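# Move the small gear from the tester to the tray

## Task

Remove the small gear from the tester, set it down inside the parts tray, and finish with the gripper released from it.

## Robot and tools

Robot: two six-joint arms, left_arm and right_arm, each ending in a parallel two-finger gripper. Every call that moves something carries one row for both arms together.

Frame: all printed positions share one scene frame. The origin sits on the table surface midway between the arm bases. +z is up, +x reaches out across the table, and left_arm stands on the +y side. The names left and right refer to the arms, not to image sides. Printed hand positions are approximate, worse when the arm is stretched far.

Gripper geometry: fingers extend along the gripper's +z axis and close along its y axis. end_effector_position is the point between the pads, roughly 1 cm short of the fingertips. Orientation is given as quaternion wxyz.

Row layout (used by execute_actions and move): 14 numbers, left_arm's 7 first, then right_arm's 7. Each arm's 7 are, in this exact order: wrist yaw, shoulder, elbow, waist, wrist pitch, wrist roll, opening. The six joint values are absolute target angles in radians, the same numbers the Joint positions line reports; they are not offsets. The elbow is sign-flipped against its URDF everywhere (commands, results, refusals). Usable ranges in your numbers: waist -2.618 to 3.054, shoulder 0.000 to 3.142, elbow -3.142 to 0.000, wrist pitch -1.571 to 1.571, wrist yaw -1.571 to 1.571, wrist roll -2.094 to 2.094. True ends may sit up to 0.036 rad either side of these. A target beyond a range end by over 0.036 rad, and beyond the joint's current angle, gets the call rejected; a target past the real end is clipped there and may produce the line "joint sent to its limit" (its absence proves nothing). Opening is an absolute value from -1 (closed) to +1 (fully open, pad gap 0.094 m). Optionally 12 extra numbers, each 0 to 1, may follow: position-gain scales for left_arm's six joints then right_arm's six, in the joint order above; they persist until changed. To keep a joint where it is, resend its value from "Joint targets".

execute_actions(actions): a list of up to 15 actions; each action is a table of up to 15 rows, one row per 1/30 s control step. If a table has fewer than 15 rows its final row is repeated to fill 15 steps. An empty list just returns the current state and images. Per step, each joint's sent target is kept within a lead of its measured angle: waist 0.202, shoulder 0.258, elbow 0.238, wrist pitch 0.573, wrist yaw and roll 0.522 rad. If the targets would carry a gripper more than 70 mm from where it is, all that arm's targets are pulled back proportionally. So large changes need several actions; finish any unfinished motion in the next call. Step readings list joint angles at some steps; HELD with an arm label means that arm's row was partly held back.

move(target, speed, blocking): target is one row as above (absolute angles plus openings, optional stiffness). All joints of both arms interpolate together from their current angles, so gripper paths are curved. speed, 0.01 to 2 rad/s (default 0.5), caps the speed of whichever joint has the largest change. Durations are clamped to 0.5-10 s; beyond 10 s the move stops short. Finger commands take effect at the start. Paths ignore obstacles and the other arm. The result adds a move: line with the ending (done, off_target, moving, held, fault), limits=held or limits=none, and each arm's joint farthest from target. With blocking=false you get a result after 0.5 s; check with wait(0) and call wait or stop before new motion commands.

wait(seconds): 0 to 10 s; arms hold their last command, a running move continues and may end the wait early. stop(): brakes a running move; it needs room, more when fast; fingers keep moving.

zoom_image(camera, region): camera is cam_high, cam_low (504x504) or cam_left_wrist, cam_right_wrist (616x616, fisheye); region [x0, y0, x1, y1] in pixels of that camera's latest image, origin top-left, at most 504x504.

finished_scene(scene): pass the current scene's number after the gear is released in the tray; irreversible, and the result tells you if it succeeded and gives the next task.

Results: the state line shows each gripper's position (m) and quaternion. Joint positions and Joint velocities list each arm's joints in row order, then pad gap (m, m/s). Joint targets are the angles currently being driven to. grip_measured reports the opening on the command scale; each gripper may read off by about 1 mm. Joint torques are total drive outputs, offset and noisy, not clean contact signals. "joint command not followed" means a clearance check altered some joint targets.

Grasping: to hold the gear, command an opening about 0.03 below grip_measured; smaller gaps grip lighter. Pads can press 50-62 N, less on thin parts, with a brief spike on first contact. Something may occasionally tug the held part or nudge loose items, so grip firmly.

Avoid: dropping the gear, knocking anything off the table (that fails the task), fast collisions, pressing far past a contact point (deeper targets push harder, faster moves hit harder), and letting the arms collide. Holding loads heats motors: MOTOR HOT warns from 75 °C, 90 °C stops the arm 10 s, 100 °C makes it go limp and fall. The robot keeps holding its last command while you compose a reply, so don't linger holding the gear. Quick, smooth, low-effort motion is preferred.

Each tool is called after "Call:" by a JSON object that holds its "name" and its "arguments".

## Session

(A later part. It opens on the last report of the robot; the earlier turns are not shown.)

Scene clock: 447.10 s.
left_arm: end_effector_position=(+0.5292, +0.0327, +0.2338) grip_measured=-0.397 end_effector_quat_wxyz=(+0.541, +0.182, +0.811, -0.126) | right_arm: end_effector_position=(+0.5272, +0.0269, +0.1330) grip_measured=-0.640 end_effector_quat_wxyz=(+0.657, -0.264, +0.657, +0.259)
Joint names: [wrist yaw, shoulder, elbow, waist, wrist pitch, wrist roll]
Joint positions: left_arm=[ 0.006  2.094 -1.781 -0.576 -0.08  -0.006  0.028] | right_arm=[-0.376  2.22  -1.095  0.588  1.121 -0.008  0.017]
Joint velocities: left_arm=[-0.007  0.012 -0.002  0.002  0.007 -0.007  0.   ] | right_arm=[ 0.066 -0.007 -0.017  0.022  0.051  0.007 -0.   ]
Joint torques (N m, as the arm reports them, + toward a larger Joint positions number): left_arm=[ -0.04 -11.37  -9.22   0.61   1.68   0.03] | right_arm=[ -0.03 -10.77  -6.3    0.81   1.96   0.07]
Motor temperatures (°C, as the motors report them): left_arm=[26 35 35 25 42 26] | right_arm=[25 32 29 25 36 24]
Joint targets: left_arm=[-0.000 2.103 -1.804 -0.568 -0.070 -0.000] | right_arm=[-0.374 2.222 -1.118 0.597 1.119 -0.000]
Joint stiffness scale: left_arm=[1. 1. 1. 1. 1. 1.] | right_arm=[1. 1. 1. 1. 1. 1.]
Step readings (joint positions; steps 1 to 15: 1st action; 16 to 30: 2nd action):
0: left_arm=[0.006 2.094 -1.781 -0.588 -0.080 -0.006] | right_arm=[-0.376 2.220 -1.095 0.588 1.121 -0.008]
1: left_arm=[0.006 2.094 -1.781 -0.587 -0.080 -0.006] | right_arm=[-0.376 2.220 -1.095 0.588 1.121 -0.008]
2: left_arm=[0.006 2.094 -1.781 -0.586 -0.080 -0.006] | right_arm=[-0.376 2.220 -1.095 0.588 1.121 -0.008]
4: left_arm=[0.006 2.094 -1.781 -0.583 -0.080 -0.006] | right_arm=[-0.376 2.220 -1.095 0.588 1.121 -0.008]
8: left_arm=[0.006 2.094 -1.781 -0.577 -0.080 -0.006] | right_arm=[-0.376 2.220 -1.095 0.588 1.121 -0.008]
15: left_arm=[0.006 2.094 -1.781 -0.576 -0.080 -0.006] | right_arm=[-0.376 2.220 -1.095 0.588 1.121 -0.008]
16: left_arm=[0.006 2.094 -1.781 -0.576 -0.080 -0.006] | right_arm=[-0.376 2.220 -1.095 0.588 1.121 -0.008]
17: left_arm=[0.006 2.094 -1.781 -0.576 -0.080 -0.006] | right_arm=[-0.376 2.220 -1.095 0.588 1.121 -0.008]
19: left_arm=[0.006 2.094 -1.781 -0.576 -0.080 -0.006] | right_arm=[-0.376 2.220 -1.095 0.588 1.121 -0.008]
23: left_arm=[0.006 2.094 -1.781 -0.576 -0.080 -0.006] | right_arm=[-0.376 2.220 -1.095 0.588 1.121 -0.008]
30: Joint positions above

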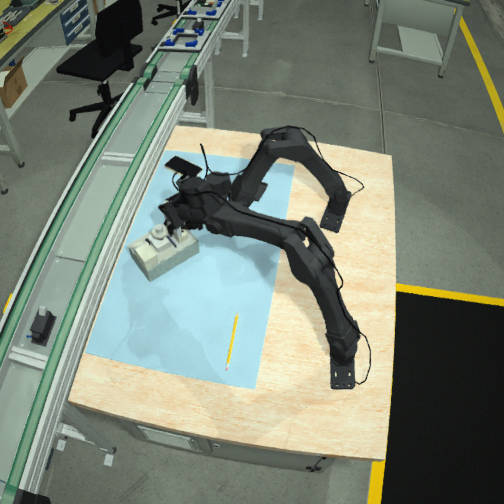

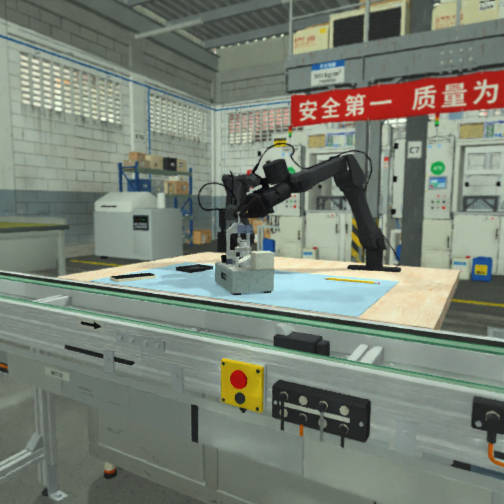

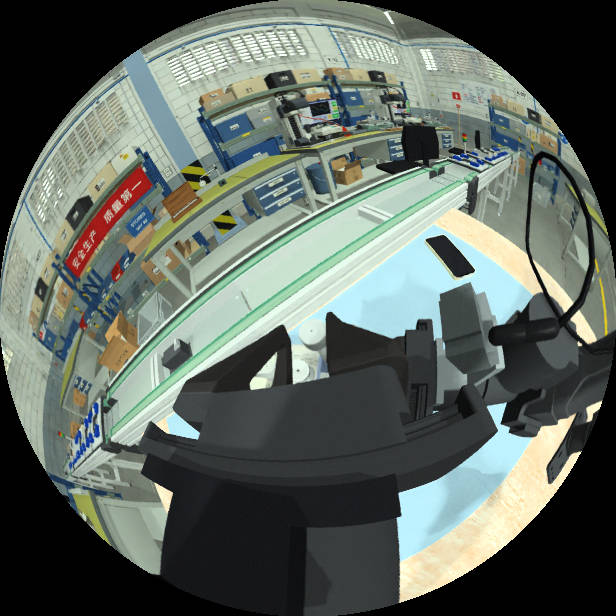

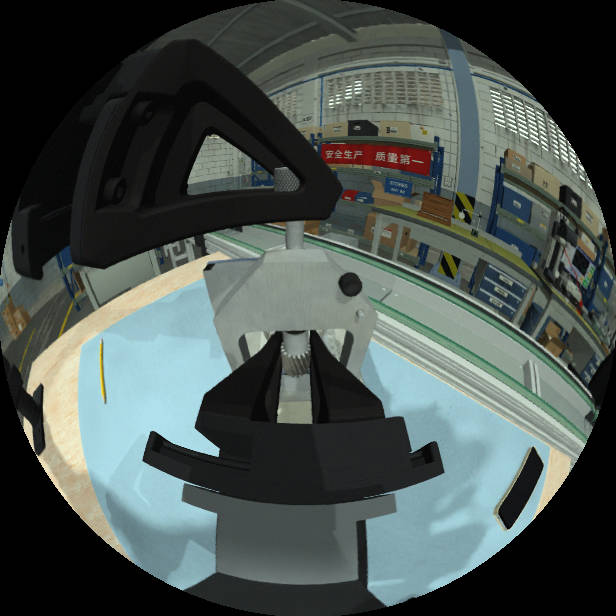

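Call:
{"name": "execute_actions", "arguments": {"actions": [[[0, 2.103, -1.804, -0.574, -0.07, 0, -0.55, -0.374, 2.222, -1.118, 0.597, 1.119, 0, -0.68]], [[0, 2.103, -1.804, -0.574, -0.07, 0, -0.68, -0.374, 2.222, -1.118, 0.597, 1.119, 0, -0.68]]]}}

Call:
{"name": "zoom_image", "arguments": {"camera": "cam_right_wrist", "region": [100, 80, 400, 300]}}

Scene clock: 454.70 s.
left_arm: end_effector_position=(+0.5273, +0.0287, +0.2340) grip_measured=-0.672 end_effector_quat_wxyz=(+0.540, +0.187, +0.810, -0.132) | right_arm: end_effector_position=(+0.5272, +0.0269, +0.1330) grip_measured=-0.640 end_effector_quat_wxyz=(+0.657, -0.264, +0.657, +0.259)
Joint names: [wrist yaw, shoulder, elbow, waist, wrist pitch, wrist roll]
Joint positions: left_arm=[ 0.018  2.094 -1.781 -0.579 -0.079 -0.006  0.015] | right_arm=[-0.376  2.22  -1.095  0.588  1.121 -0.008  0.017]
Joint velocities: left_arm=[-0.022  0.002  0.017 -0.002 -0.007 -0.007 -0.   ] | right_arm=[ 0.037 -0.002 -0.012  0.002  0.051 -0.007  0.   ]
Joint torques (N m, as the arm reports them, + toward a larger Joint positions number): left_arm=[ -0.14 -11.37  -9.42   0.49   1.68   0.07] | right_arm=[ -0.03 -10.6   -6.35   0.77   2.     0.08]
Motor temperatures (°C, as the motors report them): left_arm=[26 35 35 25 43 26] | right_arm=[25 32 30 25 37 24]
Joint targets: left_arm=[-0.000 2.103 -1.804 -0.574 -0.070 -0.000] | right_arm=[-0.374 2.222 -1.118 0.597 1.119 -0.000]
Joint stiffness scale: left_arm=[1. 1. 1. 1. 1. 1.] | right_arm=[1. 1. 1. 1. 1. 1.]
Step readings (joint positions; steps 1 to 15: 1st action; 16 to 30: 2nd action):
0: left_arm=[0.006 2.094 -1.781 -0.576 -0.080 -0.006] | right_arm=[-0.376 2.220 -1.095 0.588 1.121 -0.008]
1: left_arm=[0.008 2.094 -1.781 -0.576 -0.080 -0.006] | right_arm=[-0.376 2.220 -1.095 0.588 1.121 -0.008]
2: left_arm=[0.010 2.094 -1.781 -0.577 -0.080 -0.006] | right_arm=[-0.376 2.220 -1.095 0.588 1.121 -0.008]
4: left_arm=[0.012 2.094 -1.781 -0.577 -0.080 -0.006] | right_arm=[-0.376 2.220 -1.095 0.588 1.121 -0.008]
8: left_arm=[0.012 2.094 -1.781 -0.577 -0.080 -0.006] | right_arm=[-0.376 2.220 -1.095 0.588 1.121 -0.008]
15: left_arm=[0.012 2.094 -1.781 -0.577 -0.080 -0.006] | right_arm=[-0.376 2.220 -1.095 0.588 1.121 -0.008]
16: left_arm=[0.019 2.094 -1.781 -0.577 -0.080 -0.006] | right_arm=[-0.376 2.220 -1.095 0.588 1.121 -0.008]
17: left_arm=[0.018 2.094 -1.781 -0.579 -0.080 -0.006] | right_arm=[-0.376 2.220 -1.095 0.588 1.121 -0.008]
19: left_arm=[0.018 2.094 -1.781 -0.579 -0.079 -0.006] | right_arm=[-0.376 2.220 -1.095 0.588 1.121 -0.008]
23: left_arm=[0.018 2.094 -1.781 -0.579 -0.079 -0.006] | right_arm=[-0.376 2.220 -1.095 0.588 1.121 -0.008]
30: Joint positions above

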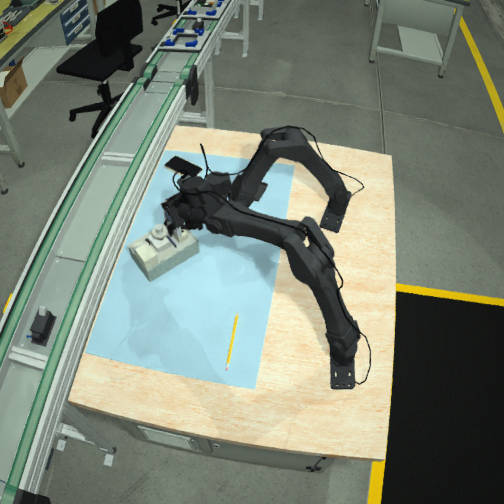

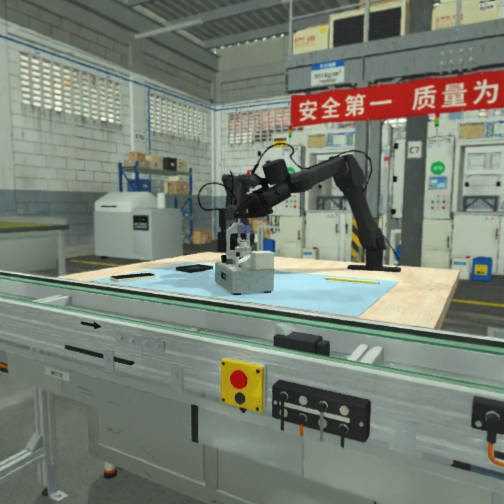

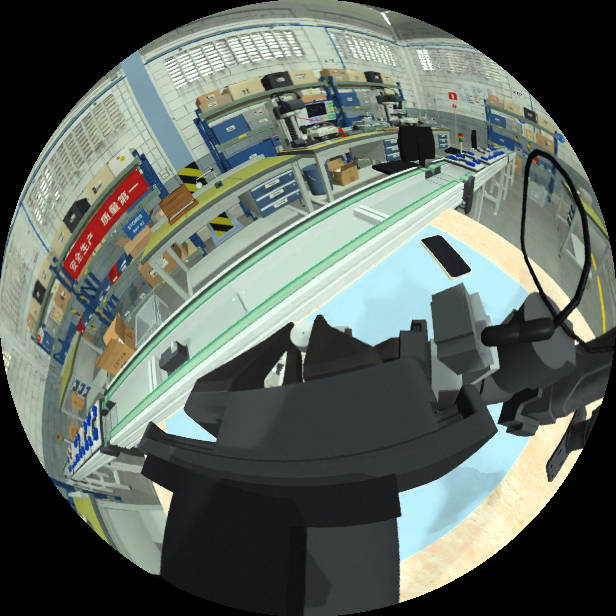

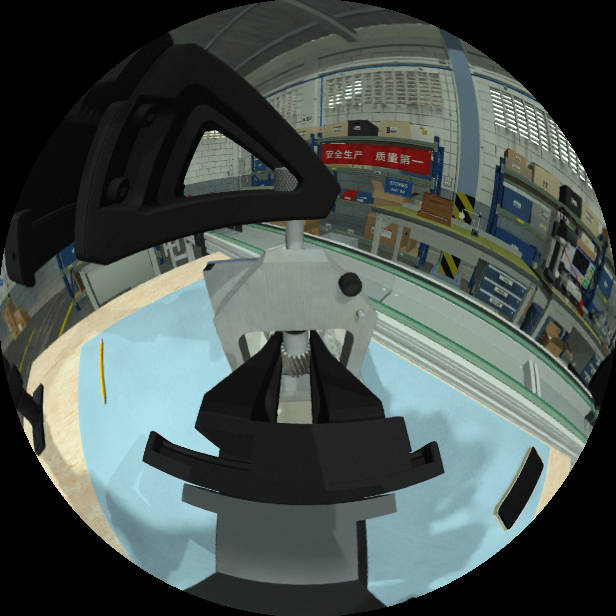

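Region (100, 80, 400, 300) of cam_right_wrist's 616x616 image, scaled by 1.680, with more detail than that image has; it fills the top 370 rows of this view, and the rest is white.

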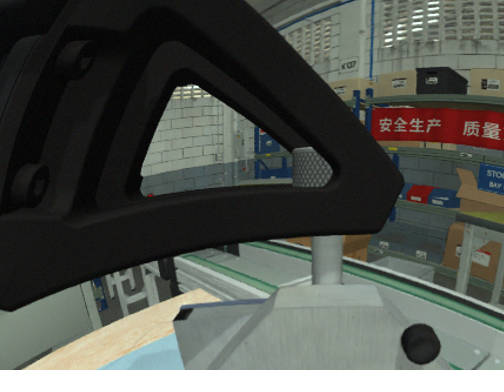

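Call:
{"name": "execute_actions", "arguments": {"actions": [[[0.016, 2.103, -1.804, -0.582, -0.07, 0, -0.73, -0.374, 2.222, -1.118, 0.597, 1.119, 0, -0.68]]]}}

Scene clock: 458.43 s.
left_arm: end_effector_position=(+0.5272, +0.0284, +0.2340) grip_measured=-0.700 end_effector_quat_wxyz=(+0.540, +0.187, +0.810, -0.133) | right_arm: end_effector_position=(+0.5272, +0.0269, +0.1330) grip_measured=-0.640 end_effector_quat_wxyz=(+0.657, -0.264, +0.657, +0.259)
Joint names: [wrist yaw, shoulder, elbow, waist, wrist pitch, wrist roll]
Joint positions: left_arm=[ 0.02   2.094 -1.781 -0.579 -0.079 -0.006  0.014] | right_arm=[-0.376  2.22  -1.095  0.588  1.121 -0.008  0.017]
Joint velocities: left_arm=[-0.051  0.002  0.002 -0.007  0.007  0.007 -0.   ] | right_arm=[ 0.022  0.007 -0.022  0.002  0.022 -0.037  0.   ]
Joint torques (N m, as the arm reports them, + toward a larger Joint positions number): left_arm=[  0.01 -11.26  -9.39  -0.12   1.65   0.03] | right_arm=[ -0.05 -10.83  -6.39   0.8    1.95   0.06]
Motor temperatures (°C, as the motors report them): left_arm=[26 35 35 25 43 26] | right_arm=[25 32 30 25 37 24]
Joint targets: left_arm=[0.016 2.103 -1.804 -0.582 -0.070 0.000] | right_arm=[-0.374 2.222 -1.118 0.597 1.119 -0.000]
Joint stiffness scale: left_arm=[1. 1. 1. 1. 1. 1.] | right_arm=[1. 1. 1. 1. 1. 1.]
Step readings (joint positions):
0: left_arm=[0.018 2.094 -1.781 -0.579 -0.079 -0.006] | right_arm=[-0.376 2.220 -1.095 0.588 1.121 -0.008]
1: left_arm=[0.019 2.094 -1.781 -0.579 -0.079 -0.006] | right_arm=[-0.376 2.220 -1.095 0.588 1.121 -0.008]
2: left_arm=[0.020 2.094 -1.781 -0.579 -0.079 -0.006] | right_arm=[-0.376 2.220 -1.095 0.588 1.121 -0.008]
4: left_arm=[0.020 2.094 -1.781 -0.579 -0.079 -0.006] | right_arm=[-0.376 2.220 -1.095 0.588 1.121 -0.008]
8: left_arm=[0.020 2.094 -1.781 -0.579 -0.079 -0.006] | right_arm=[-0.376 2.220 -1.095 0.588 1.121 -0.008]
15: Joint positions above

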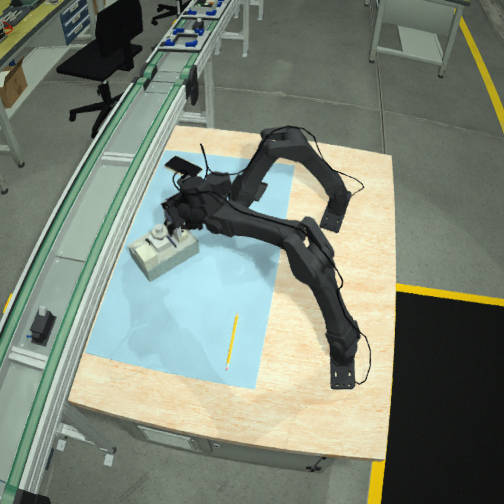

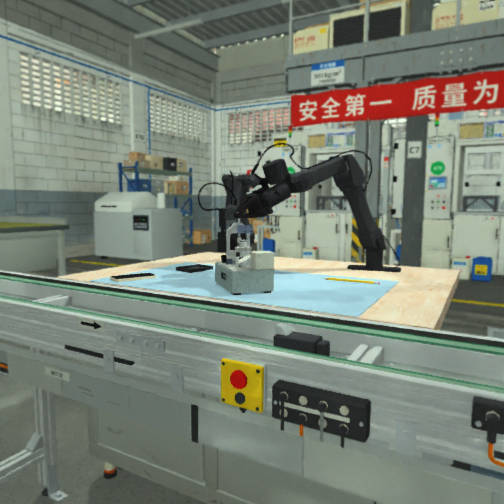

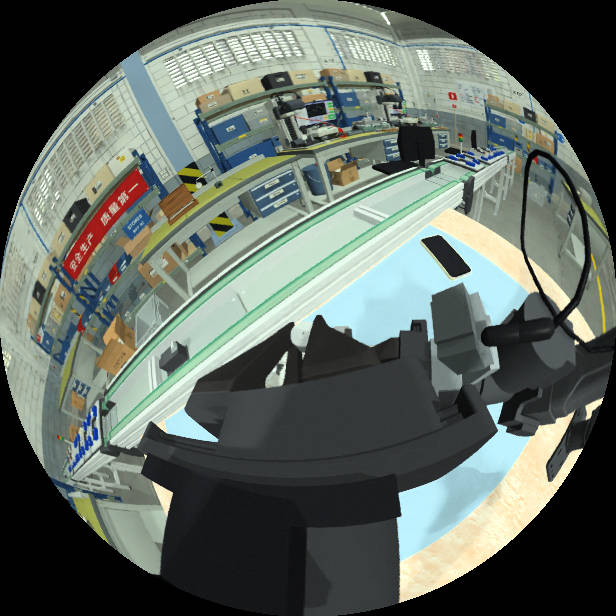

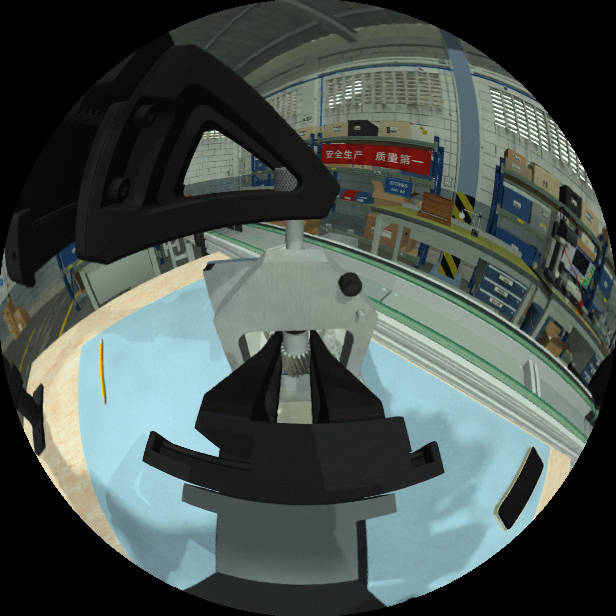

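Call:
{"name": "move", "arguments": {"target": [0.016, 2.103, -1.884, -0.582, -0.172, 0, -0.73, -0.374, 2.222, -1.118, 0.597, 1.119, 0, -0.68], "speed": 0.1}}

Call:
{"name": "zoom_image", "arguments": {"camera": "cam_right_wrist", "region": [150, 80, 450, 420]}}

Call:
{"name": "zoom_image", "arguments": {"camera": "cam_low", "region": [190, 170, 300, 280]}}

Scene clock: 470.90 s.
left_arm: end_effector_position=(+0.5269, +0.0286, +0.2346) grip_measured=-0.700 end_effector_quat_wxyz=(+0.521, +0.189, +0.822, -0.128) | right_arm: end_effector_position=(+0.5272, +0.0269, +0.1330) grip_measured=-0.640 end_effector_quat_wxyz=(+0.657, -0.264, +0.657, +0.259)
Joint names: [wrist yaw, shoulder, elbow, waist, wrist pitch, wrist roll]
Joint positions: left_arm=[ 0.02   2.11  -1.849 -0.579 -0.177 -0.006  0.014] | right_arm=[-0.376  2.22  -1.095  0.588  1.121 -0.009  0.017]
Joint velocities: left_arm=[-0.051  0.002  0.002  0.012 -0.037  0.022  0.   ] | right_arm=[-0.051  0.007  0.002 -0.012  0.007 -0.007 -0.   ]
Joint torques (N m, as the arm reports them, + toward a larger Joint positions number): left_arm=[  0.   -12.73 -10.28  -0.15   1.6    0.04] | right_arm=[ -0.05 -10.51  -6.43   0.82   1.94   0.08]
Motor temperatures (°C, as the motors report them): left_arm=[26 35 36 25 43 26] | right_arm=[25 32 30 25 37 24]
Joint targets: left_arm=[0.016 2.103 -1.884 -0.582 -0.172 -0.000] | right_arm=[-0.374 2.222 -1.118 0.597 1.119 -0.000]
Joint stiffness scale: left_arm=[1. 1. 1. 1. 1. 1.] | right_arm=[1. 1. 1. 1. 1. 1.]
move: off_target (left_arm, right_arm); limits=none; left_arm: farthest joint: the elbow, 0.035 radians from its target (0.103 radians at the start); right_arm: farthest joint: the elbow, 0.023 radians from its target (0.023 radians at the start)

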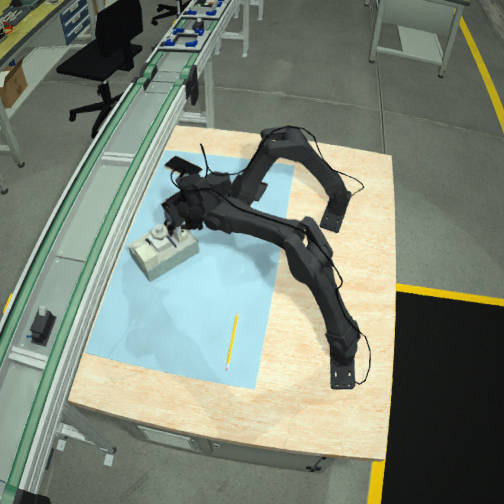

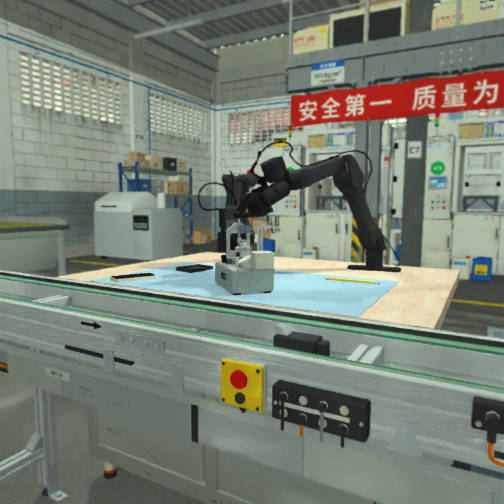

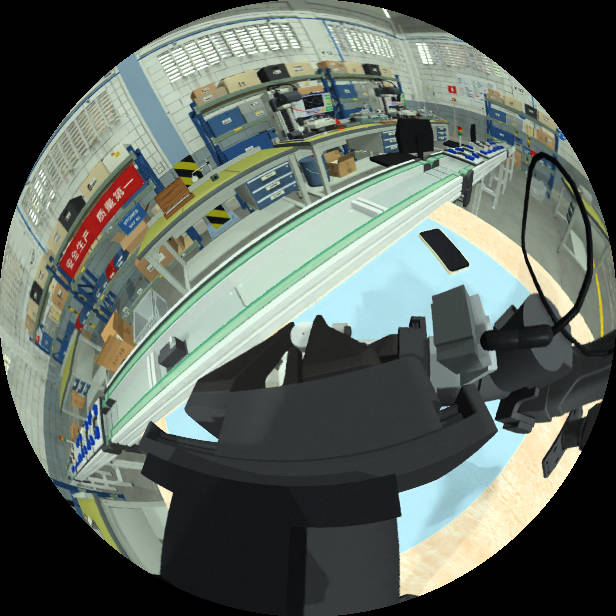

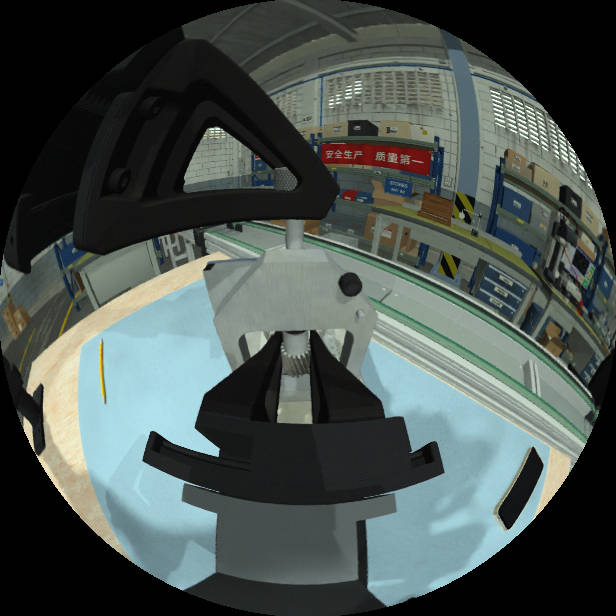

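Region (150, 80, 450, 420) of cam_right_wrist's 616x616 image, scaled by 1.482, with more detail than that image has; it fills the left 445 columns of this view, and the rest is white.

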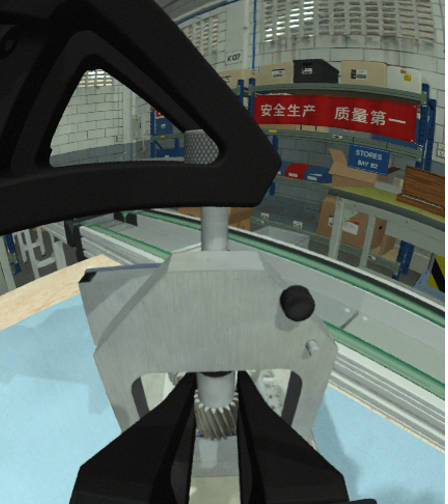

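Region (190, 170, 300, 280) of cam_low's 504x504 image, scaled by 4.582, with more detail than that image has.

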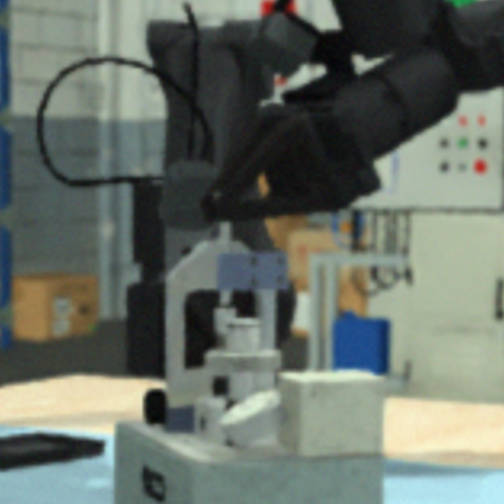

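Call:
{"name": "move", "arguments": {"target": [0.016, 2.07, -1.91, -0.582, -0.11, 0, -0.73, -0.374, 2.222, -1.118, 0.597, 1.119, 0, -0.68], "speed": 0.08}}

Call:
{"name": "zoom_image", "arguments": {"camera": "cam_right_wrist", "region": [150, 80, 450, 420]}}

Scene clock: 479.40 s.
left_arm: end_effector_position=(+0.5271, +0.0285, +0.2372) grip_measured=-0.700 end_effector_quat_wxyz=(+0.522, +0.189, +0.822, -0.129) | right_arm: end_effector_position=(+0.5272, +0.0269, +0.1330) grip_measured=-0.640 end_effector_quat_wxyz=(+0.657, -0.264, +0.657, +0.259)
Joint names: [wrist yaw, shoulder, elbow, waist, wrist pitch, wrist roll]
Joint positions: left_arm=[ 0.02   2.11  -1.858 -0.579 -0.183 -0.006  0.014] | right_arm=[-0.376  2.22  -1.095  0.588  1.121 -0.007  0.017]
Joint velocities: left_arm=[-0.051 -0.027 -0.007 -0.012  0.022 -0.007 -0.   ] | right_arm=[ 0.007 -0.012  0.022 -0.007 -0.007 -0.022  0.   ]
Joint torques (N m, as the arm reports them, + toward a larger Joint positions number): left_arm=[ -0.02 -15.59 -11.53  -0.14   2.21   0.04] | right_arm=[ -0.04 -10.51  -6.54   0.94   1.91   0.05]
Motor temperatures (°C, as the motors report them): left_arm=[26 36 36 25 44 26] | right_arm=[25 32 30 25 37 24]
Joint targets: left_arm=[0.016 2.070 -1.910 -0.582 -0.110 0.000] | right_arm=[-0.374 2.222 -1.118 0.597 1.119 -0.000]
Joint stiffness scale: left_arm=[1. 1. 1. 1. 1. 1.] | right_arm=[1. 1. 1. 1. 1. 1.]
move: off_target (left_arm, right_arm); limits=none; left_arm: farthest joint: the wrist pitch, 0.073 radians from its target (0.067 radians at the start); right_arm: farthest joint: the elbow, 0.023 radians from its target (0.023 radians at the start)

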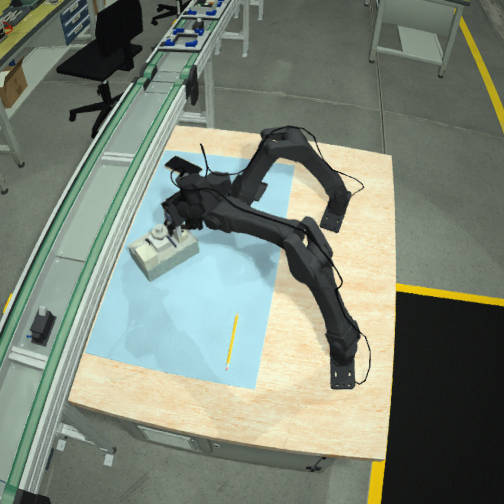

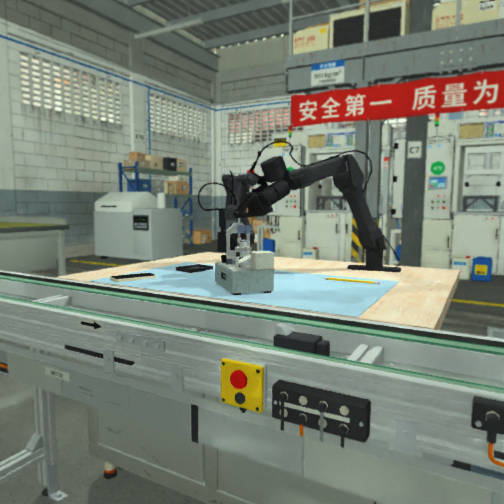

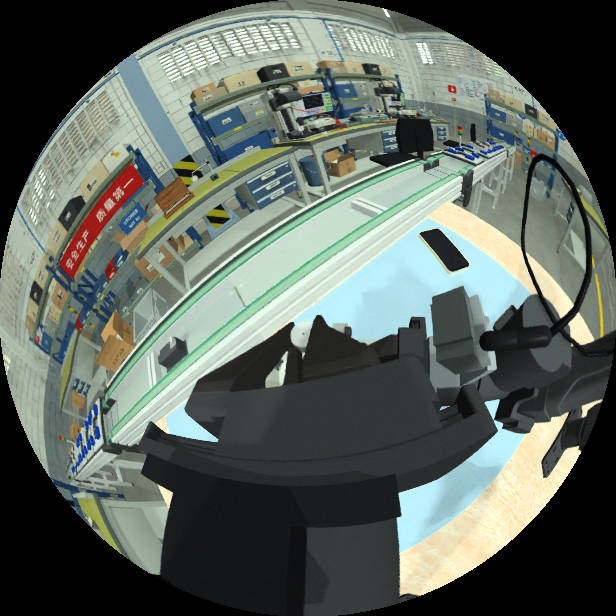

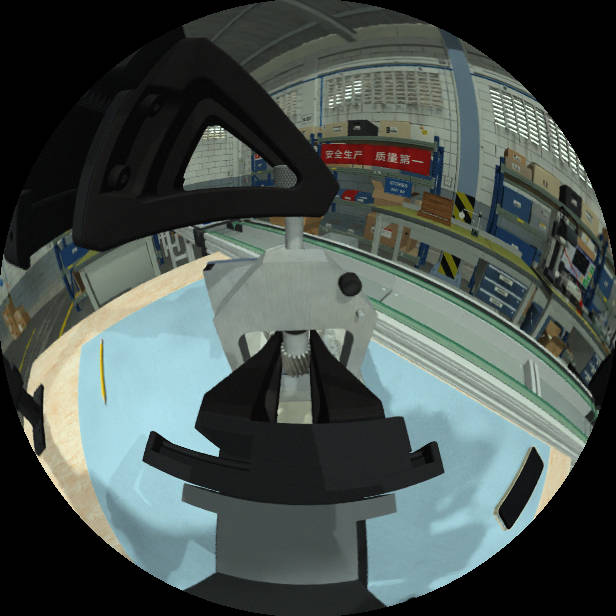

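Region (150, 80, 450, 420) of cam_right_wrist's 616x616 image, scaled by 1.482, with more detail than that image has; it fills the left 445 columns of this view, and the rest is white.

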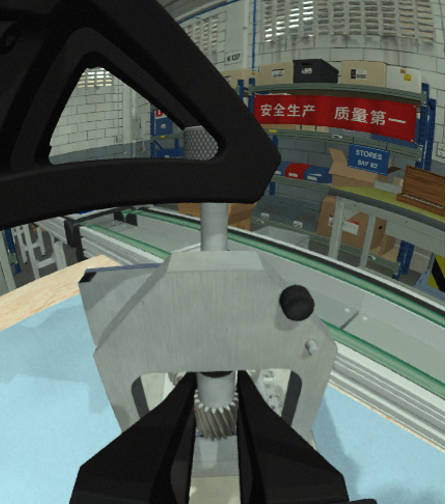

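Call:
{"name": "move", "arguments": {"target": [0.016, 2.05, -1.99, -0.582, -0.11, 0, -0.73, -0.374, 2.222, -1.118, 0.597, 1.119, 0, -0.68], "speed": 0.08}}

Call:
{"name": "zoom_image", "arguments": {"camera": "cam_right_wrist", "region": [150, 80, 450, 420]}}

Call:
{"name": "zoom_image", "arguments": {"camera": "cam_low", "region": [190, 170, 300, 280]}}

Scene clock: 491.33 s.
left_arm: end_effector_position=(+0.5268, +0.0286, +0.2482) grip_measured=-0.700 end_effector_quat_wxyz=(+0.519, +0.190, +0.824, -0.128) | right_arm: end_effector_position=(+0.5272, +0.0269, +0.1330) grip_measured=-0.640 end_effector_quat_wxyz=(+0.657, -0.264, +0.657, +0.259)
Joint names: [wrist yaw, shoulder, elbow, waist, wrist pitch, wrist roll]
Joint positions: left_arm=[ 0.02   2.113 -1.912 -0.579 -0.242 -0.006  0.014] | right_arm=[-0.376  2.22  -1.095  0.588  1.121 -0.007  0.017]
Joint velocities: left_arm=[-0.007  0.007  0.012 -0.017 -0.007 -0.007 -0.001] | right_arm=[-0.081 -0.007  0.007 -0.017  0.037 -0.007 -0.001]
Joint torques (N m, as the arm reports them, + toward a larger Joint positions number): left_arm=[ -0.01 -16.54 -12.24  -0.11   2.55   0.02] | right_arm=[ -0.03 -10.46  -6.46   0.69   1.95   0.08]
Motor temperatures (°C, as the motors report them): left_arm=[26 39 37 25 47 26] | right_arm=[25 32 30 25 37 24]
Joint targets: left_arm=[0.017 2.062 -1.975 -0.582 -0.135 -0.001] | right_arm=[-0.374 2.222 -1.118 0.597 1.119 0.000]
Joint stiffness scale: left_arm=[1. 1. 1. 1. 1. 1.] | right_arm=[1. 1. 1. 1. 1. 1.]
move: off_target (left_arm, right_arm); limits=none; left_arm: farthest joint: the wrist pitch, 0.132 radians from its target (0.073 radians at the start); right_arm: farthest joint: the elbow, 0.023 radians from its target (0.023 radians at the start)

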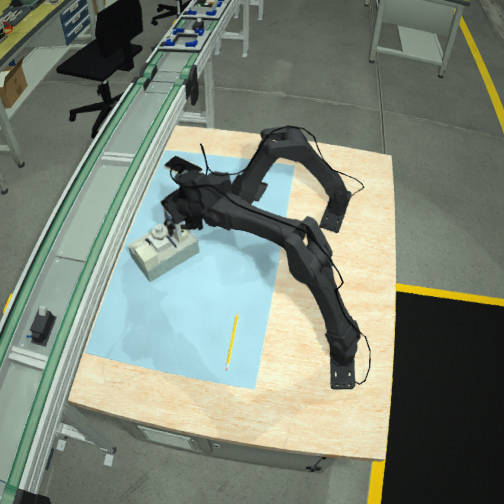

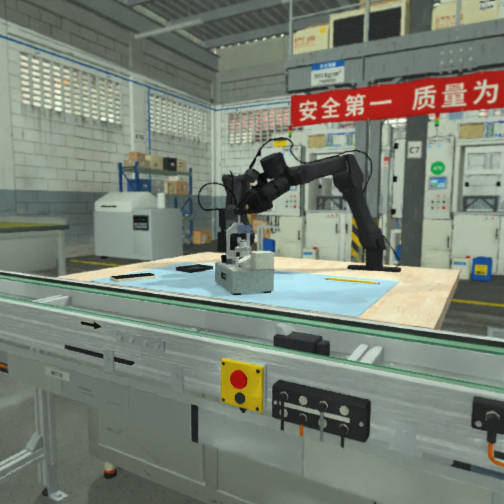

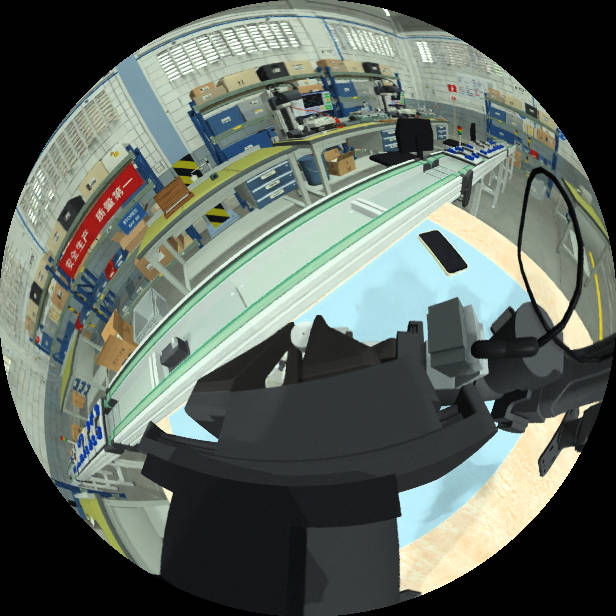

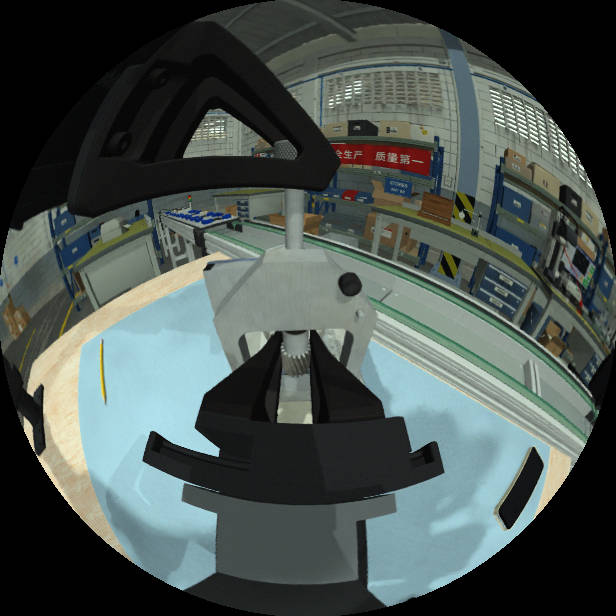

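Region (150, 80, 450, 420) of cam_right_wrist's 616x616 image, scaled by 1.482, with more detail than that image has; it fills the left 445 columns of this view, and the rest is white.

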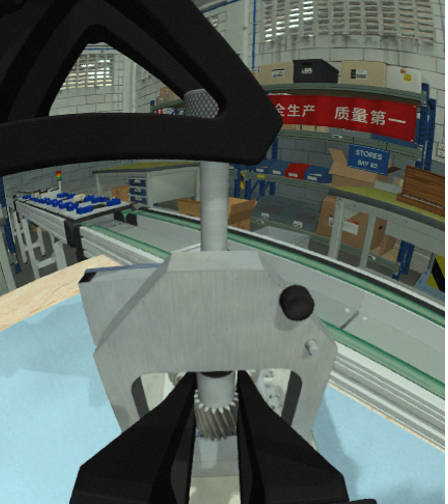

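Region (190, 170, 300, 280) of cam_low's 504x504 image, scaled by 4.582, with more detail than that image has.

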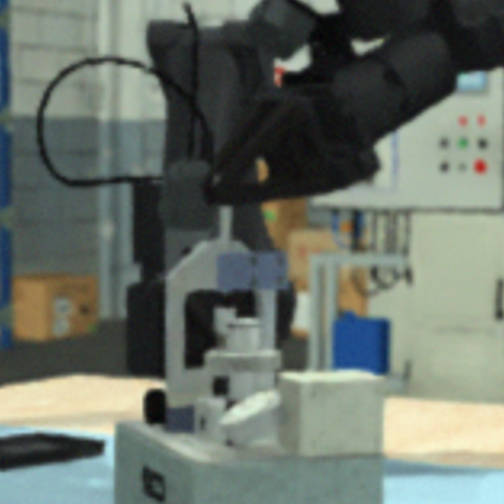

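Call:
{"name": "execute_actions", "arguments": {"actions": [[[0.017, 2.062, -1.975, -0.582, -0.135, 0, -0.73, -0.374, 2.222, -1.118, 0.597, 1.13, 0, -0.68],[0.017, 2.062, -1.975, -0.582, -0.135, 0, -0.73, -0.374, 2.222, -1.118, 0.597, 1.14, 0, -0.68],[0.017, 2.062, -1.975, -0.582, -0.135, 0, -0.73, -0.374, 2.222, -1.118, 0.597, 1.145, 0, -0.68],[0.017, 2.062, -1.975, -0.582, -0.135, 0, -0.73, -0.374, 2.222, -1.118, 0.597, 1.15, 0, -0.68],[0.017, 2.062, -1.975, -0.582, -0.135, 0, -0.73, -0.374, 2.222, -1.118, 0.597, 1.155, 0, -0.68],[0.017, 2.062, -1.975, -0.582, -0.135, 0, -0.73, -0.374, 2.222, -1.118, 0.597, 1.16, 0, -0.68],[0.017, 2.062, -1.975, -0.582, -0.135, 0, -0.73, -0.374, 2.222, -1.118, 0.597, 1.165, 0, -0.68],[0.017, 2.062, -1.975, -0.582, -0.135, 0, -0.73, -0.374, 2.222, -1.118, 0.597, 1.17, 0, -0.68],[0.017, 2.062, -1.975, -0.582, -0.135, 0, -0.73, -0.374, 2.222, -1.118, 0.597, 1.175, 0, -0.68]],[[0.017, 2.062, -1.975, -0.582, -0.135, 0, -0.73, -0.374, 2.222, -1.118, 0.597, 1.175, 0, -0.68]]]}}

Call:
{"name": "zoom_image", "arguments": {"camera": "cam_right_wrist", "region": [200, 230, 400, 430]}}

Call:
{"name": "zoom_image", "arguments": {"camera": "cam_low", "region": [200, 200, 290, 290]}}

Scene clock: 509.87 s.
left_arm: end_effector_position=(+0.5268, +0.0286, +0.2482) grip_measured=-0.700 end_effector_quat_wxyz=(+0.519, +0.190, +0.824, -0.128) | right_arm: end_effector_position=(+0.5266, +0.0276, +0.1355) grip_measured=-0.640 end_effector_quat_wxyz=(+0.660, -0.265, +0.653, +0.261)
Joint names: [wrist yaw, shoulder, elbow, waist, wrist pitch, wrist roll]
Joint positions: left_arm=[ 0.02   2.113 -1.912 -0.579 -0.243 -0.006  0.014] | right_arm=[-0.381  2.22  -1.095  0.588  1.132 -0.007  0.017]
Joint velocities: left_arm=[ 0.007  0.012  0.007  0.007  0.007 -0.022 -0.001] | right_arm=[-0.007  0.002  0.012 -0.007 -0.037  0.051  0.001]
Joint torques (N m, as the arm reports them, + toward a larger Joint positions number): left_arm=[  0.01 -16.48 -12.3   -0.2    2.57   0.04] | right_arm=[  0.03 -10.62  -6.36   0.88   2.43   0.08]
Motor temperatures (°C, as the motors report them): left_arm=[26 42 39 25 53 26] | right_arm=[25 33 30 25 37 24]
Joint targets: left_arm=[0.017 2.062 -1.975 -0.582 -0.135 0.000] | right_arm=[-0.374 2.222 -1.118 0.597 1.175 -0.000]
Joint stiffness scale: left_arm=[1. 1. 1. 1. 1. 1.] | right_arm=[1. 1. 1. 1. 1. 1.]
Step readings (joint positions; steps 1 to 15: 1st action; 16 to 30: 2nd action):
0: left_arm=[0.020 2.113 -1.912 -0.579 -0.243 -0.006] | right_arm=[-0.376 2.220 -1.095 0.588 1.121 -0.007]
1: left_arm=[0.020 2.113 -1.912 -0.579 -0.243 -0.006] | right_arm=[-0.376 2.220 -1.095 0.588 1.122 -0.007]
2: left_arm=[0.020 2.113 -1.912 -0.579 -0.243 -0.006] | right_arm=[-0.376 2.220 -1.095 0.588 1.122 -0.007]
4: left_arm=[0.020 2.113 -1.912 -0.579 -0.243 -0.006] | right_arm=[-0.376 2.220 -1.095 0.588 1.124 -0.007]
8: left_arm=[0.020 2.113 -1.912 -0.579 -0.243 -0.006] | right_arm=[-0.377 2.220 -1.095 0.588 1.127 -0.007]
15: left_arm=[0.020 2.113 -1.912 -0.579 -0.243 -0.006] | right_arm=[-0.381 2.220 -1.095 0.588 1.131 -0.007]
16: left_arm=[0.020 2.113 -1.912 -0.579 -0.243 -0.006] | right_arm=[-0.381 2.220 -1.095 0.588 1.131 -0.007]
17: left_arm=[0.020 2.113 -1.912 -0.579 -0.243 -0.006] | right_arm=[-0.381 2.220 -1.095 0.588 1.132 -0.007]
19: left_arm=[0.020 2.113 -1.912 -0.579 -0.243 -0.006] | right_arm=[-0.381 2.220 -1.095 0.588 1.132 -0.007]
23: left_arm=[0.020 2.113 -1.912 -0.579 -0.243 -0.006] | right_arm=[-0.381 2.220 -1.095 0.588 1.132 -0.007]
30: Joint positions above

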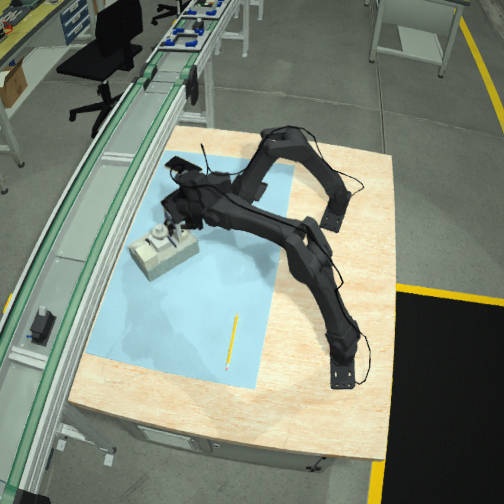

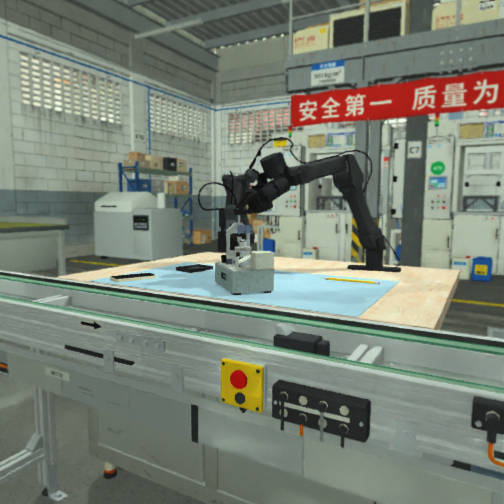

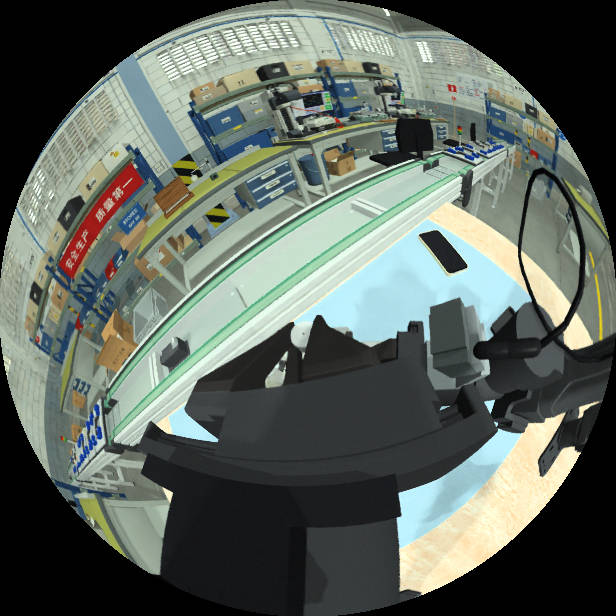

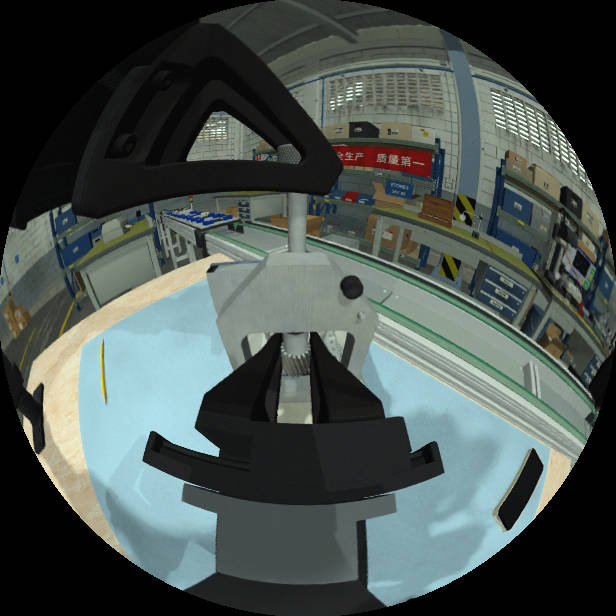

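Region (200, 230, 400, 430) of cam_right_wrist's 616x616 image, scaled by 2.520, with more detail than that image has.

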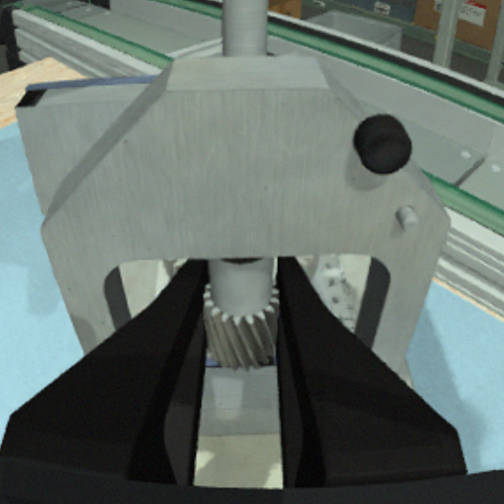

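Region (200, 200, 290, 290) of cam_low's 504x504 image, scaled by 5.600, with more detail than that image has.

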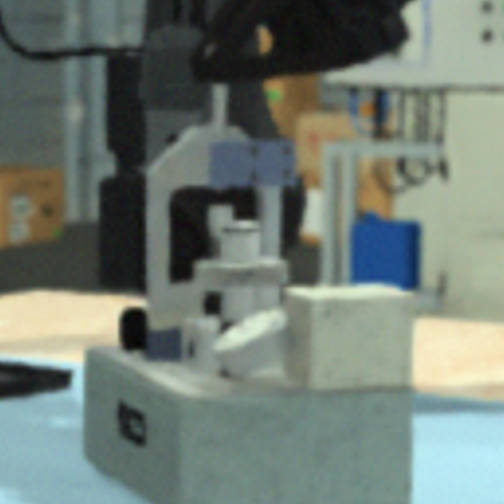

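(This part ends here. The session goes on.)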